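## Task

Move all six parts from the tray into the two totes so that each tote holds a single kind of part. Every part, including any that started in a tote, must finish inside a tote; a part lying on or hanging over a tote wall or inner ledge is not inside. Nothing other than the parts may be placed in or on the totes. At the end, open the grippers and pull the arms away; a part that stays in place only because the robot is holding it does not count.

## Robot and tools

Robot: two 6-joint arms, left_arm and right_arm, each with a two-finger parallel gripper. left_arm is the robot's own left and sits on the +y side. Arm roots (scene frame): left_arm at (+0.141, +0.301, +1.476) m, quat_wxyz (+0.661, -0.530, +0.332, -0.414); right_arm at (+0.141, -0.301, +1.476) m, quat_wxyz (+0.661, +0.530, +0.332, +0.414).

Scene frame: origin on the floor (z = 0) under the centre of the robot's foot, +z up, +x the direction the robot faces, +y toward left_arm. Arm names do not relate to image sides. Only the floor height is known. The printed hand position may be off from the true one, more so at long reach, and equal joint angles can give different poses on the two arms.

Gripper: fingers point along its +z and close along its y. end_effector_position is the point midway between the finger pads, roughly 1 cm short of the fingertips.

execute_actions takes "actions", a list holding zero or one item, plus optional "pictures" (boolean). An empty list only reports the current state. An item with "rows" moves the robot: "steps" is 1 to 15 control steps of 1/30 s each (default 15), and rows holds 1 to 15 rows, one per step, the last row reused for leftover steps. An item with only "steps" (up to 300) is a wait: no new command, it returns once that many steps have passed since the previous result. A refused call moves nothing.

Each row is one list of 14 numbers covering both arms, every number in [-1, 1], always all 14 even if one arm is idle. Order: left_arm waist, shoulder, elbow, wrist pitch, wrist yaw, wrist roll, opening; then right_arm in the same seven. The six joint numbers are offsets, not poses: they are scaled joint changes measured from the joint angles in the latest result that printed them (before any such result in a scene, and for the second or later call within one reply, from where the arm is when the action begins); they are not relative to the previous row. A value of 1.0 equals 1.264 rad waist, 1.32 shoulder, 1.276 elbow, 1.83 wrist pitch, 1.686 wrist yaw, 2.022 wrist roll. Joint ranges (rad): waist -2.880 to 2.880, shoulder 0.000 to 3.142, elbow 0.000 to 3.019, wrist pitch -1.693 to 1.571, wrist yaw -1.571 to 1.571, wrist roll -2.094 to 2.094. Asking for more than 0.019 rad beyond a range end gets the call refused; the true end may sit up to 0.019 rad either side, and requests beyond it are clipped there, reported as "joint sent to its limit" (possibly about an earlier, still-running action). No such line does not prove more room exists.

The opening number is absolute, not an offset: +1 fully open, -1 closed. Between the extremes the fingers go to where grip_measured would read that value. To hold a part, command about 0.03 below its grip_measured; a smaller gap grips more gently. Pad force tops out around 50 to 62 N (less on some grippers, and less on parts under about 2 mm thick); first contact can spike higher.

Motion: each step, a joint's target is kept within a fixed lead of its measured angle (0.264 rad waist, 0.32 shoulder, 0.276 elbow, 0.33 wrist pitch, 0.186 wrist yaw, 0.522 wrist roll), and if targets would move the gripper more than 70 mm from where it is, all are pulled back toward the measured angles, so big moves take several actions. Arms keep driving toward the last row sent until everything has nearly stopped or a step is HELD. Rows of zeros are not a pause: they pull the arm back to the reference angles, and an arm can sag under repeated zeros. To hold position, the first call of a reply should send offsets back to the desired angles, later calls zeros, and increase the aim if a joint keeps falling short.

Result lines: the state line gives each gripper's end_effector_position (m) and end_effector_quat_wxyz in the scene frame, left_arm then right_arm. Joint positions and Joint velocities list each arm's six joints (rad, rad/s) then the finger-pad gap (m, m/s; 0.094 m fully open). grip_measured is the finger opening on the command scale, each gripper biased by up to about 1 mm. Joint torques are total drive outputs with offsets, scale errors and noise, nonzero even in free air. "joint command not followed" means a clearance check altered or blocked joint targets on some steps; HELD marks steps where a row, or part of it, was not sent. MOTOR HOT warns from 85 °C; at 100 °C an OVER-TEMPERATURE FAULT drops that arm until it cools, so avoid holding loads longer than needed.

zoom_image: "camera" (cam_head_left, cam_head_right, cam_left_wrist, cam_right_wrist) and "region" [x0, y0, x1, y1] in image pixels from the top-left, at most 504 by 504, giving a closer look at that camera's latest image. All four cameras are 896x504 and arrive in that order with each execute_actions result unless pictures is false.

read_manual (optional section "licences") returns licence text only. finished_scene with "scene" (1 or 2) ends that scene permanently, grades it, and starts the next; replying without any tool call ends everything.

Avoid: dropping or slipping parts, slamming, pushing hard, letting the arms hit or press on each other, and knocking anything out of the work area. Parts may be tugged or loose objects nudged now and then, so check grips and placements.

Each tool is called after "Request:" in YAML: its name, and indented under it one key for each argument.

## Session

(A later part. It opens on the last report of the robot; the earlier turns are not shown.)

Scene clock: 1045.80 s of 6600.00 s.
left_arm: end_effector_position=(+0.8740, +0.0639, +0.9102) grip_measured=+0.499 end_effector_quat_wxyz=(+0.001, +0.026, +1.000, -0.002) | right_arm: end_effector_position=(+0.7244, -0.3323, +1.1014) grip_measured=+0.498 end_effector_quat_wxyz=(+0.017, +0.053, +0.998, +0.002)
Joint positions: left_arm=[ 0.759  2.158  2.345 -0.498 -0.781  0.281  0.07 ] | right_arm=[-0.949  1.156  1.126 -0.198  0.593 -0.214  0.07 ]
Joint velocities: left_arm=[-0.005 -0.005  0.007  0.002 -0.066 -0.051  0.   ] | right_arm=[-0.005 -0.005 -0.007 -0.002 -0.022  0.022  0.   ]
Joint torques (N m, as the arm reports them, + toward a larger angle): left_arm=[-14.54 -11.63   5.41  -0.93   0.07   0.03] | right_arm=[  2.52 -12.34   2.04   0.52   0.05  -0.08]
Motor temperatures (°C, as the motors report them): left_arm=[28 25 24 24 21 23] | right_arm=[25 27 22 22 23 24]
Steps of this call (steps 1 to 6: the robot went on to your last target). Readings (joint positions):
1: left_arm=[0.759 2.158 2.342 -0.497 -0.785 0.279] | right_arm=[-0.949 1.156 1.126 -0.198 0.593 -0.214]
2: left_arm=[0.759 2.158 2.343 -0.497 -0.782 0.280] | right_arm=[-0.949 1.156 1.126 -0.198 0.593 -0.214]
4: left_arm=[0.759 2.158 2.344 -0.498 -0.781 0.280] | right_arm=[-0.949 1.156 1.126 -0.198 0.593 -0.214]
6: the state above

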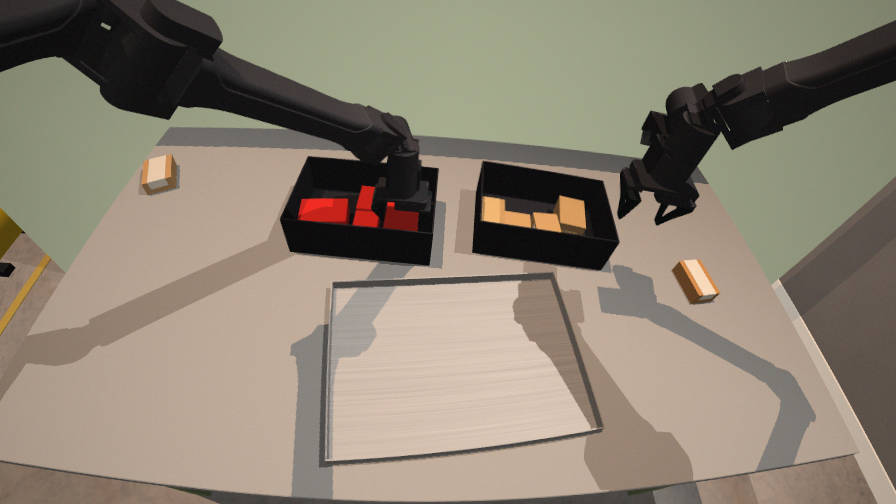

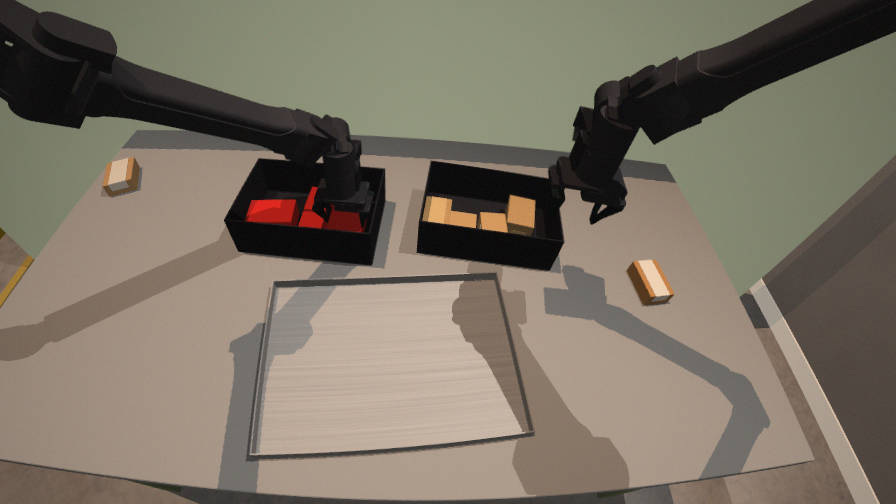

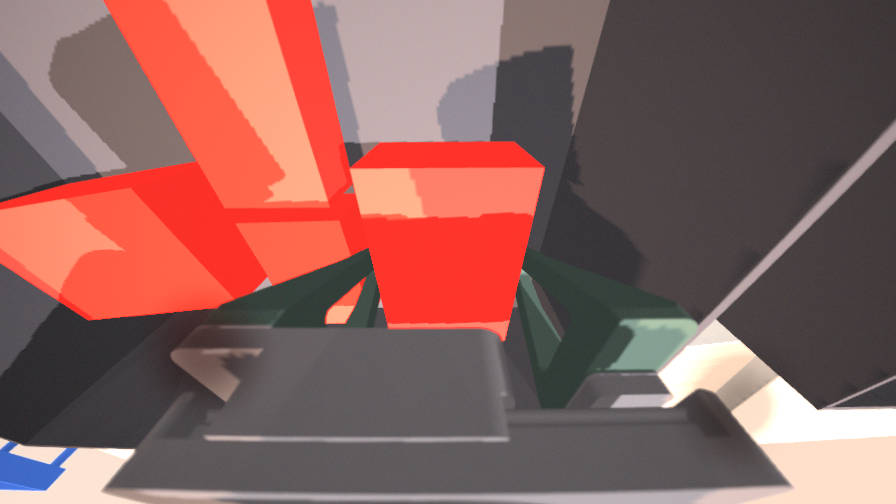

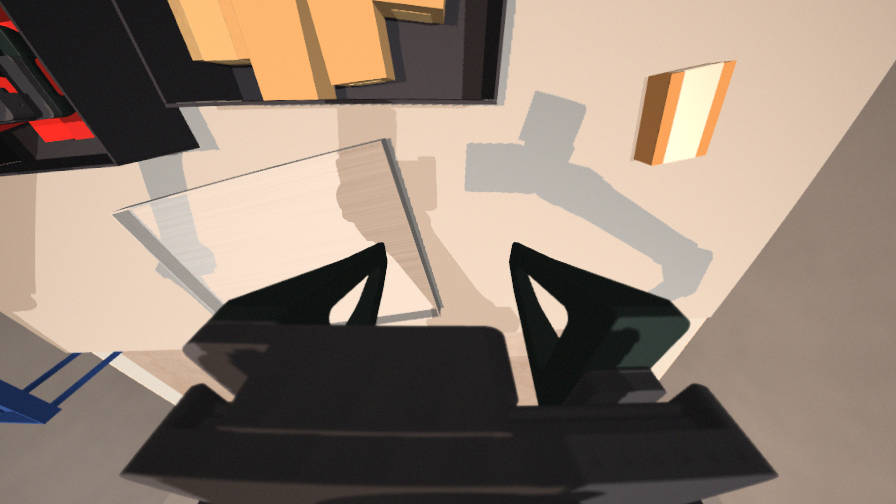

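Request:
execute_actions:
  actions:
    - {"rows":[[0.008,0,0,0,0,0,0.455,0,0,0,0,0,0,0.5],[0.013,0,0,0,0,0,0.455,0,0,0,0,0,0,0.5],[0.016,0,0,0,0,0,0.455,0,0,0,0,0,0,0.5],[0.016,0,0,0,0,0,0.455,0,0,0,0,0,0,0.5],[0.016,0,0,0,0,0,0.455,0,0,0,0,0,0,0.5],[0.016,0,0,0,0,0,0.455,0,0,0,0,0,0,0.5],[0.016,0,0,0,0,0,0.455,0,0,0,0,0,0,0.5],[0.016,0,0,0,0,0,0.455,0,0,0,0,0,0,0.5],[0.016,0,0,0,0,0,0.49,0,0,0,0,0,0,0.5],[0.016,0,0,0,0,0,0.52,0,0,0,0,0,0,0.5],[0.016,0,0,0,0,0,0.55,0,0,0,0,0,0,0.5],[0.016,0,0,0,0,0,0.58,0,0,0,0,0,0,0.5]],"steps":15}
  pictures: true

Scene clock: 1050.53 s of 6600.00 s.
left_arm: end_effector_position=(+0.8740, +0.0641, +0.9100) grip_measured=+0.578 end_effector_quat_wxyz=(+0.001, +0.026, +1.000, -0.002) | right_arm: end_effector_position=(+0.7244, -0.3323, +1.1014) grip_measured=+0.498 end_effector_quat_wxyz=(+0.017, +0.053, +0.998, +0.002)
Joint positions: left_arm=[ 0.76   2.158  2.345 -0.498 -0.781  0.281  0.074] | right_arm=[-0.949  1.156  1.126 -0.198  0.593 -0.214  0.07 ]
Joint velocities: left_arm=[-0.015  0.005 -0.007  0.007 -0.037  0.037 -0.   ] | right_arm=[-0.005 -0.015 -0.012  0.022  0.007 -0.051  0.   ]
Joint torques (N m, as the arm reports them, + toward a larger angle): left_arm=[-13.8  -11.23   3.41  -0.19   0.04  -0.14] | right_arm=[  2.46 -12.27   1.97   0.55   0.03  -0.07]
Motor temperatures (°C, as the motors report them): left_arm=[28 25 24 24 21 23] | right_arm=[25 27 22 22 23 24]
Steps of this call (steps 1 to 15: the robot went on to your last target; steps 16 to 90: nothing new was sent; then 1.23 s passed at rest; steps 91 to 105: all 15 steps of this action). Readings (joint positions):
91: left_arm=[0.759 2.158 2.345 -0.498 -0.781 0.281] | right_arm=[-0.949 1.156 1.126 -0.198 0.593 -0.214]
92: left_arm=[0.759 2.158 2.345 -0.498 -0.781 0.281] | right_arm=[-0.949 1.156 1.126 -0.198 0.593 -0.214]
94: left_arm=[0.760 2.158 2.345 -0.498 -0.781 0.281] | right_arm=[-0.949 1.156 1.126 -0.198 0.593 -0.214]
98: left_arm=[0.760 2.158 2.345 -0.498 -0.781 0.281] | right_arm=[-0.949 1.156 1.126 -0.198 0.593 -0.214]
105: the state above

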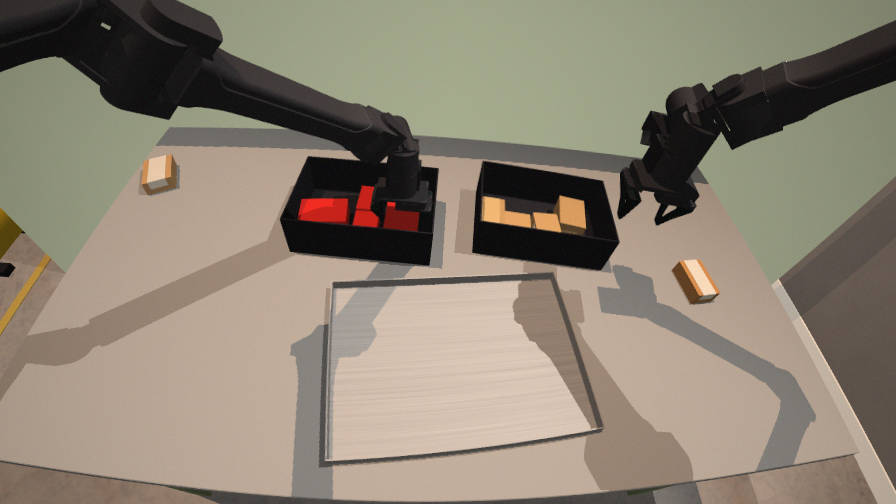

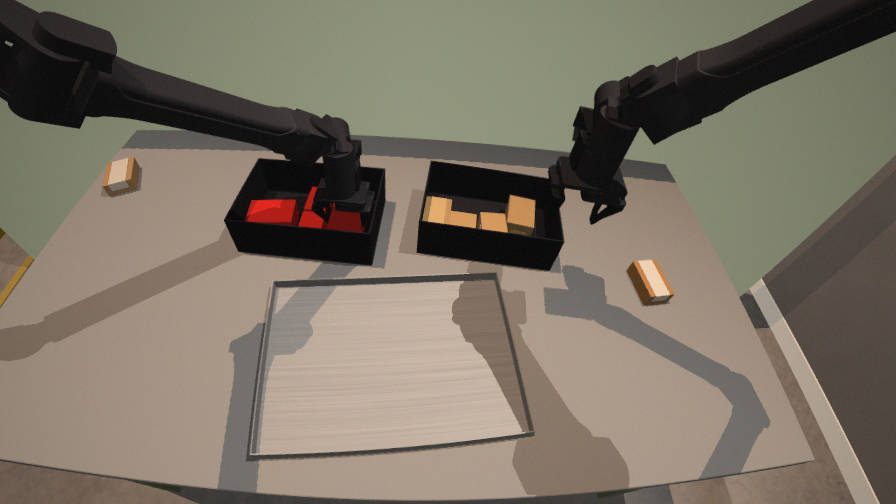

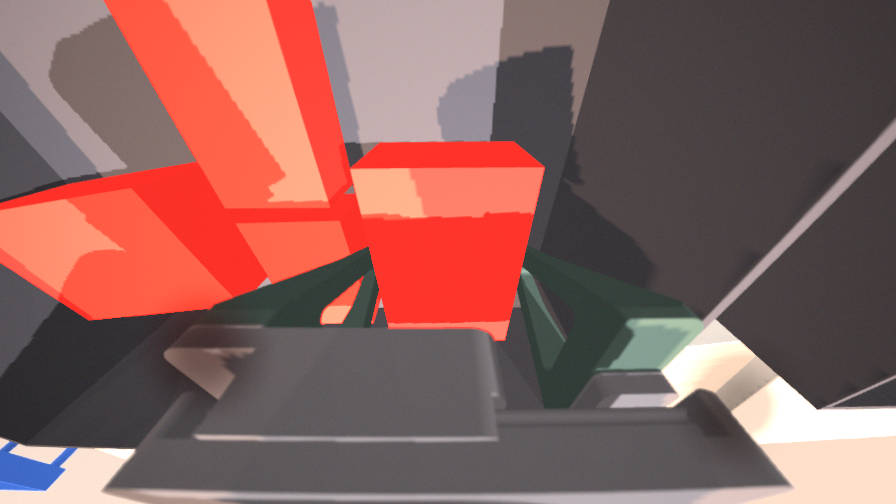

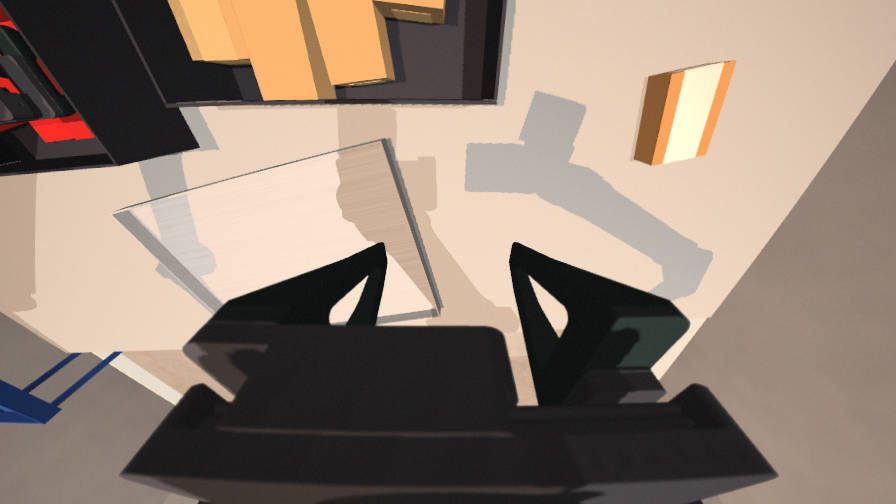

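Request:
execute_actions:
  actions:
    - {"rows":[[-0.012,-0.002,-0.003,0.002,-0.001,0,0.58,0,0,0,0,0,0,0.5],[-0.021,-0.007,-0.01,0.004,-0.003,-0.002,0.58,0,0,0,0,0,0,0.5],[-0.028,-0.015,-0.02,0.006,-0.006,-0.004,0.58,0,0,0,0,0,0,0.5],[-0.034,-0.025,-0.033,0.008,-0.009,-0.006,0.58,0,0,0,0,0,0,0.5],[-0.04,-0.037,-0.049,0.01,-0.013,-0.008,0.58,0,0,0,0,0,0,0.5],[-0.047,-0.051,-0.068,0.012,-0.018,-0.011,0.58,0,0,0,0,0,0,0.5],[-0.055,-0.067,-0.09,0.014,-0.024,-0.014,0.58,0,0,0,0,0,0,0.5],[-0.064,-0.085,-0.114,0.016,-0.03,-0.017,0.58,0,0,0,0,0,0,0.5],[-0.074,-0.105,-0.141,0.018,-0.037,-0.02,0.58,0,0,0,0,0,0,0.5],[-0.085,-0.127,-0.17,0.02,-0.045,-0.024,0.58,0,0,0,0,0,0,0.5],[-0.096,-0.149,-0.2,0.022,-0.053,-0.028,0.58,0,0,0,0,0,0,0.5],[-0.107,-0.171,-0.229,0.024,-0.061,-0.032,0.58,0,0,0,0,0,0,0.5],[-0.117,-0.192,-0.257,0.025,-0.068,-0.035,0.58,0,0,0,0,0,0,0.5],[-0.126,-0.21,-0.282,0.026,-0.075,-0.038,0.58,0,0,0,0,0,0,0.5],[-0.133,-0.225,-0.302,0.027,-0.08,-0.04,0.58,0,0,0,0,0,0,0.5]],"steps":15}
  pictures: false

Request:
execute_actions:
  actions:
    - {"steps":10}
  pictures: false

Scene clock: 1058.03 s of 6600.00 s.
left_arm: end_effector_position=(+0.8390, +0.0609, +0.9826) grip_measured=+0.578 end_effector_quat_wxyz=(-0.029, +0.060, +0.998, +0.012) | right_arm: end_effector_position=(+0.7244, -0.3323, +1.1014) grip_measured=+0.498 end_effector_quat_wxyz=(+0.017, +0.053, +0.998, +0.002)
Joint positions: left_arm=[ 0.681  1.974  2.037 -0.483 -0.897  0.249  0.074] | right_arm=[-0.949  1.156  1.126 -0.198  0.593 -0.214  0.07 ]
Joint velocities: left_arm=[-0.396 -0.708 -0.857  0.061 -0.256 -0.11   0.001] | right_arm=[ 0.005 -0.015 -0.007 -0.002  0.051 -0.051 -0.   ]
Joint torques (N m, as the arm reports them, + toward a larger angle): left_arm=[-18.   -12.72   2.8    0.51  -0.07  -0.3 ] | right_arm=[  2.73 -12.46   2.02   0.5    0.04  -0.09]
Motor temperatures (°C, as the motors report them): left_arm=[28 25 24 24 21 23] | right_arm=[25 27 22 22 23 24]
Steps of this call (steps 1 to 15: the robot went on to your last target; steps 16 to 90: nothing new was sent; then 4.00 s passed at rest; steps 91 to 105: all 15 steps of this action). Readings (joint positions):
91: left_arm=[0.760 2.158 2.345 -0.498 -0.781 0.281] | right_arm=[-0.949 1.156 1.126 -0.198 0.593 -0.214]
92: left_arm=[0.760 2.158 2.344 -0.498 -0.782 0.281] | right_arm=[-0.949 1.156 1.126 -0.198 0.593 -0.214]
94: left_arm=[0.759 2.153 2.332 -0.498 -0.790 0.281] | right_arm=[-0.949 1.156 1.126 -0.198 0.593 -0.214]
98: left_arm=[0.749 2.114 2.249 -0.493 -0.822 0.275] | right_arm=[-0.949 1.156 1.126 -0.198 0.593 -0.214]
105: the state above

Scene clock: 1058.37 s of 6600.00 s.
left_arm: end_effector_position=(+0.8831, +0.0653, +1.0639) grip_measured=+0.578 end_effector_quat_wxyz=(+0.013, +0.026, +0.999, -0.013) | right_arm: end_effector_position=(+0.7244, -0.3323, +1.1014) grip_measured=+0.498 end_effector_quat_wxyz=(+0.017, +0.053, +0.998, +0.002)
Joint positions: left_arm=[ 0.593  1.846  1.964 -0.463 -0.914  0.22   0.074] | right_arm=[-0.949  1.156  1.126 -0.198  0.593 -0.214  0.07 ]
Joint velocities: left_arm=[-0.005 -0.073  0.007 -0.002  0.007  0.007 -0.001] | right_arm=[-0.015 -0.024 -0.007 -0.017  0.007 -0.066 -0.001]
Joint torques (N m, as the arm reports them, + toward a larger angle): left_arm=[-14.59  -8.79   2.55   0.36  -0.02  -0.29] | right_arm=[  2.52 -12.34   2.02   0.48   0.04  -0.08]
Motor temperatures (°C, as the motors report them): left_arm=[28 25 24 24 21 23] | right_arm=[25 27 22 22 23 24]
Steps of this call (steps 1 to 10: the robot went on to your last target). Readings (joint positions):
1: left_arm=[0.668 1.950 2.009 -0.481 -0.905 0.244] | right_arm=[-0.949 1.156 1.126 -0.198 0.593 -0.214]
2: left_arm=[0.654 1.928 1.987 -0.480 -0.910 0.239] | right_arm=[-0.949 1.156 1.126 -0.198 0.593 -0.214]
4: left_arm=[0.627 1.894 1.965 -0.477 -0.913 0.231] | right_arm=[-0.949 1.156 1.126 -0.198 0.593 -0.214]
8: left_arm=[0.594 1.855 1.964 -0.465 -0.913 0.222] | right_arm=[-0.949 1.156 1.126 -0.198 0.593 -0.214]
10: the state above

Request:
execute_actions:
  actions:
    - {"rows":[[0.01,-0.02,-0.015,0.004,0.006,0,0.58,0,0,0,0,0,0,0.5],[0.025,-0.05,-0.04,0.012,0.016,0,0.58,0,0,0,0,0,0,0.5],[0.045,-0.09,-0.08,0.022,0.03,0,0.58,0,0,0,0,0,0,0.5],[0.07,-0.135,-0.13,0.034,0.046,0,0.58,0,0,0,0,0,0,0.5],[0.095,-0.18,-0.185,0.046,0.062,0,0.58,0,0,0,0,0,0,0.5],[0.12,-0.225,-0.245,0.058,0.078,0,0.58,0,0,0,0,0,0,0.5],[0.145,-0.27,-0.305,0.07,0.094,0,0.58,0,0,0,0,0,0,0.5],[0.17,-0.315,-0.365,0.082,0.11,0,0.58,0,0,0,0,0,0,0.5],[0.195,-0.36,-0.425,0.094,0.126,0,0.58,0,0,0,0,0,0,0.5],[0.22,-0.4,-0.48,0.106,0.142,0,0.58,0,0,0,0,0,0,0.5],[0.243,-0.44,-0.535,0.118,0.157,0,0.58,0,0,0,0,0,0,0.5],[0.263,-0.472,-0.58,0.128,0.17,0,0.58,0,0,0,0,0,0,0.5],[0.279,-0.497,-0.617,0.136,0.18,0,0.58,0,0,0,0,0,0,0.5],[0.29,-0.514,-0.643,0.142,0.187,0,0.58,0,0,0,0,0,0,0.5],[0.297,-0.523,-0.657,0.145,0.19,0,0.58,0,0,0,0,0,0,0.5]],"steps":15}
  pictures: false

Request:
execute_actions:
  actions:
    - {"steps":30}
  pictures: true

Scene clock: 1066.10 s of 6600.00 s.
left_arm: end_effector_position=(+0.7994, +0.2171, +1.0692) grip_measured=+0.578 end_effector_quat_wxyz=(+0.006, -0.008, +0.999, -0.050) | right_arm: end_effector_position=(+0.7244, -0.3323, +1.1014) grip_measured=+0.498 end_effector_quat_wxyz=(+0.017, +0.053, +0.998, +0.002)
Joint positions: left_arm=[ 0.793  1.446  1.457 -0.33  -0.655  0.216  0.074] | right_arm=[-0.949  1.156  1.126 -0.198  0.593 -0.214  0.07 ]
Joint velocities: left_arm=[ 0.757 -1.177 -1.131  0.491  0.418 -0.037  0.001] | right_arm=[-0.015 -0.005 -0.012 -0.002 -0.051 -0.066 -0.001]
Joint torques (N m, as the arm reports them, + toward a larger angle): left_arm=[ -8.09 -12.65   1.69   0.26   0.1   -0.1 ] | right_arm=[  2.5  -12.25   1.99   0.54   0.04  -0.08]
Motor temperatures (°C, as the motors report them): left_arm=[28 25 24 24 21 23] | right_arm=[25 27 22 22 23 24]
Steps of this call (steps 1 to 30: the robot went on to your last target; steps 31 to 90: nothing new was sent; then 4.23 s passed at rest; steps 91 to 105: all 15 steps of this action). Readings (joint positions):
91: left_arm=[0.593 1.855 1.962 -0.463 -0.911 0.216] | right_arm=[-0.949 1.156 1.126 -0.198 0.593 -0.214]
92: left_arm=[0.593 1.848 1.952 -0.461 -0.899 0.216] | right_arm=[-0.949 1.156 1.126 -0.198 0.593 -0.214]
94: left_arm=[0.599 1.811 1.891 -0.447 -0.861 0.216] | right_arm=[-0.949 1.156 1.126 -0.198 0.593 -0.214]
98: left_arm=[0.641 1.695 1.731 -0.417 -0.790 0.216] | right_arm=[-0.949 1.156 1.126 -0.198 0.593 -0.214]
105: the state above

Scene clock: 1067.10 s of 6600.00 s.
left_arm: end_effector_position=(+0.7184, +0.3466, +1.0963) grip_measured=+0.578 end_effector_quat_wxyz=(+0.006, -0.052, +0.999, +0.012) | right_arm: end_effector_position=(+0.7244, -0.3323, +1.1014) grip_measured=+0.498 end_effector_quat_wxyz=(+0.017, +0.053, +0.998, +0.002)
Joint positions: left_arm=[ 0.98   1.154  1.129 -0.214 -0.595  0.216  0.074] | right_arm=[-0.949  1.156  1.126 -0.198  0.593 -0.214  0.07 ]
Joint velocities: left_arm=[ 0.005  0.015 -0.012 -0.002 -0.037 -0.007  0.001] | right_arm=[-0.015 -0.015 -0.007  0.002 -0.051 -0.022 -0.001]
Joint torques (N m, as the arm reports them, + toward a larger angle): left_arm=[ -5.89 -11.04   2.1    0.55   0.11  -0.09] | right_arm=[  2.51 -12.23   2.03   0.5    0.04  -0.08]
Motor temperatures (°C, as the motors report them): left_arm=[28 25 24 24 21 23] | right_arm=[25 27 22 22 23 24]
Steps of this call (steps 1 to 30: the robot went on to your last target). Readings (joint positions):
1: left_arm=[0.820 1.405 1.414 -0.314 -0.640 0.216] | right_arm=[-0.949 1.156 1.126 -0.198 0.593 -0.214]
2: left_arm=[0.847 1.361 1.366 -0.296 -0.626 0.216] | right_arm=[-0.949 1.156 1.126 -0.198 0.593 -0.214]
4: left_arm=[0.903 1.265 1.256 -0.257 -0.606 0.216] | right_arm=[-0.949 1.156 1.126 -0.198 0.593 -0.214]
8: left_arm=[0.979 1.134 1.127 -0.233 -0.601 0.216] | right_arm=[-0.949 1.156 1.126 -0.198 0.593 -0.214]
30: the state above

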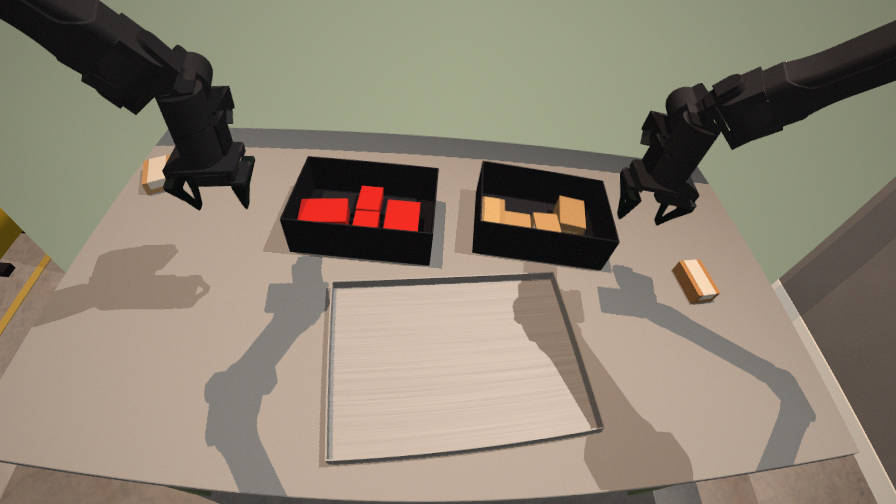

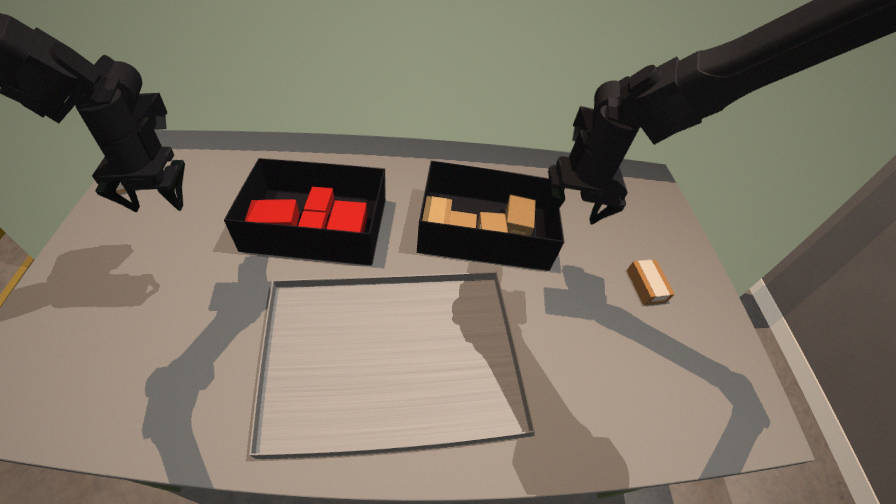

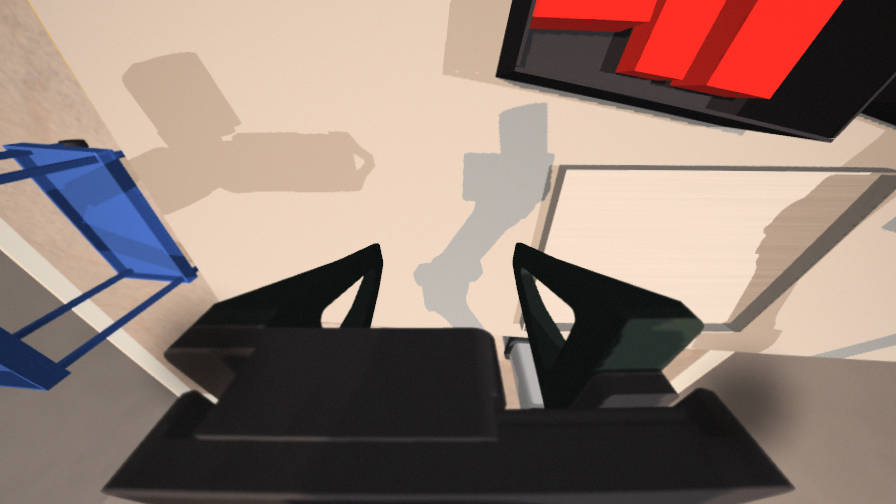

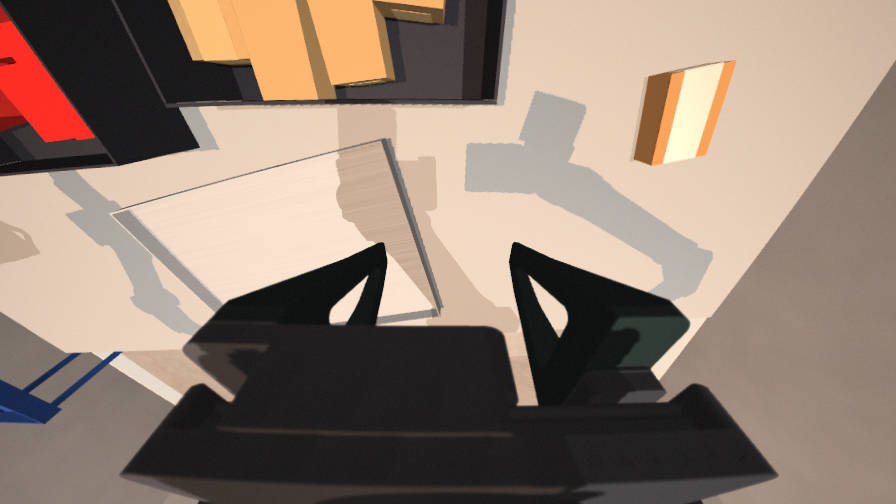

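Let me verify both totes closely.

Request:
zoom_image:
  camera: "cam_head_left"
  region: [260, 140, 640, 290]

Request:
zoom_image:
  camera: "cam_head_right"
  region: [210, 140, 590, 290]

Region (260, 140, 640, 290) of cam_head_left's 896x504 image, scaled by 1.326, with more detail than that image has; it fills the top 199 rows of this view, and the rest is white.

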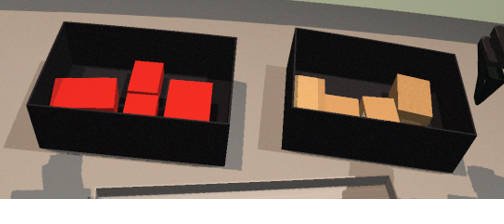

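Region (210, 140, 590, 290) of cam_head_right's 896x504 image, scaled by 1.326, with more detail than that image has; it fills the top 199 rows of this view, and the rest is white.

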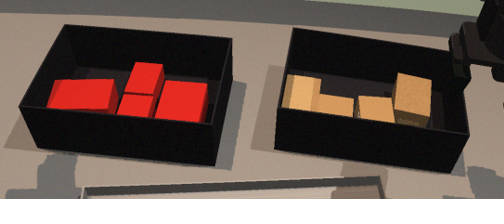

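Request:
zoom_image:
  camera: "cam_head_left"
  region: [460, 160, 630, 275]

Request:
zoom_image:
  camera: "cam_right_wrist"
  region: [100, 0, 540, 130]

Region (460, 160, 630, 275) of cam_head_left's 896x504 image, scaled by 2.965, with more detail than that image has; it fills the top 341 rows of this view, and the rest is white.

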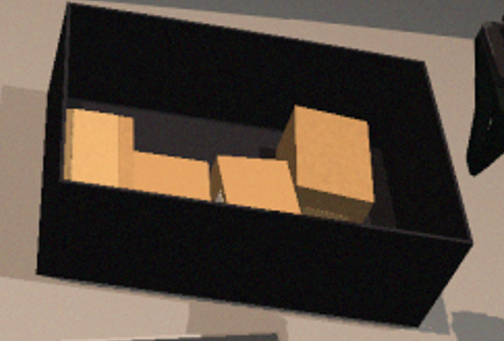

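Region (100, 0, 540, 130) of cam_right_wrist's 896x504 image, scaled by 1.145, with more detail than that image has; it fills the top 149 rows of this view, and the rest is white.

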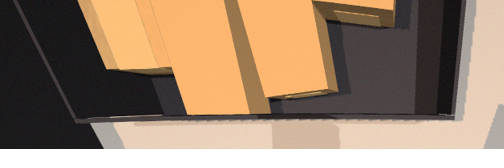

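Request:
finished_scene:
  scene: 1

The scene is finished: the task was done.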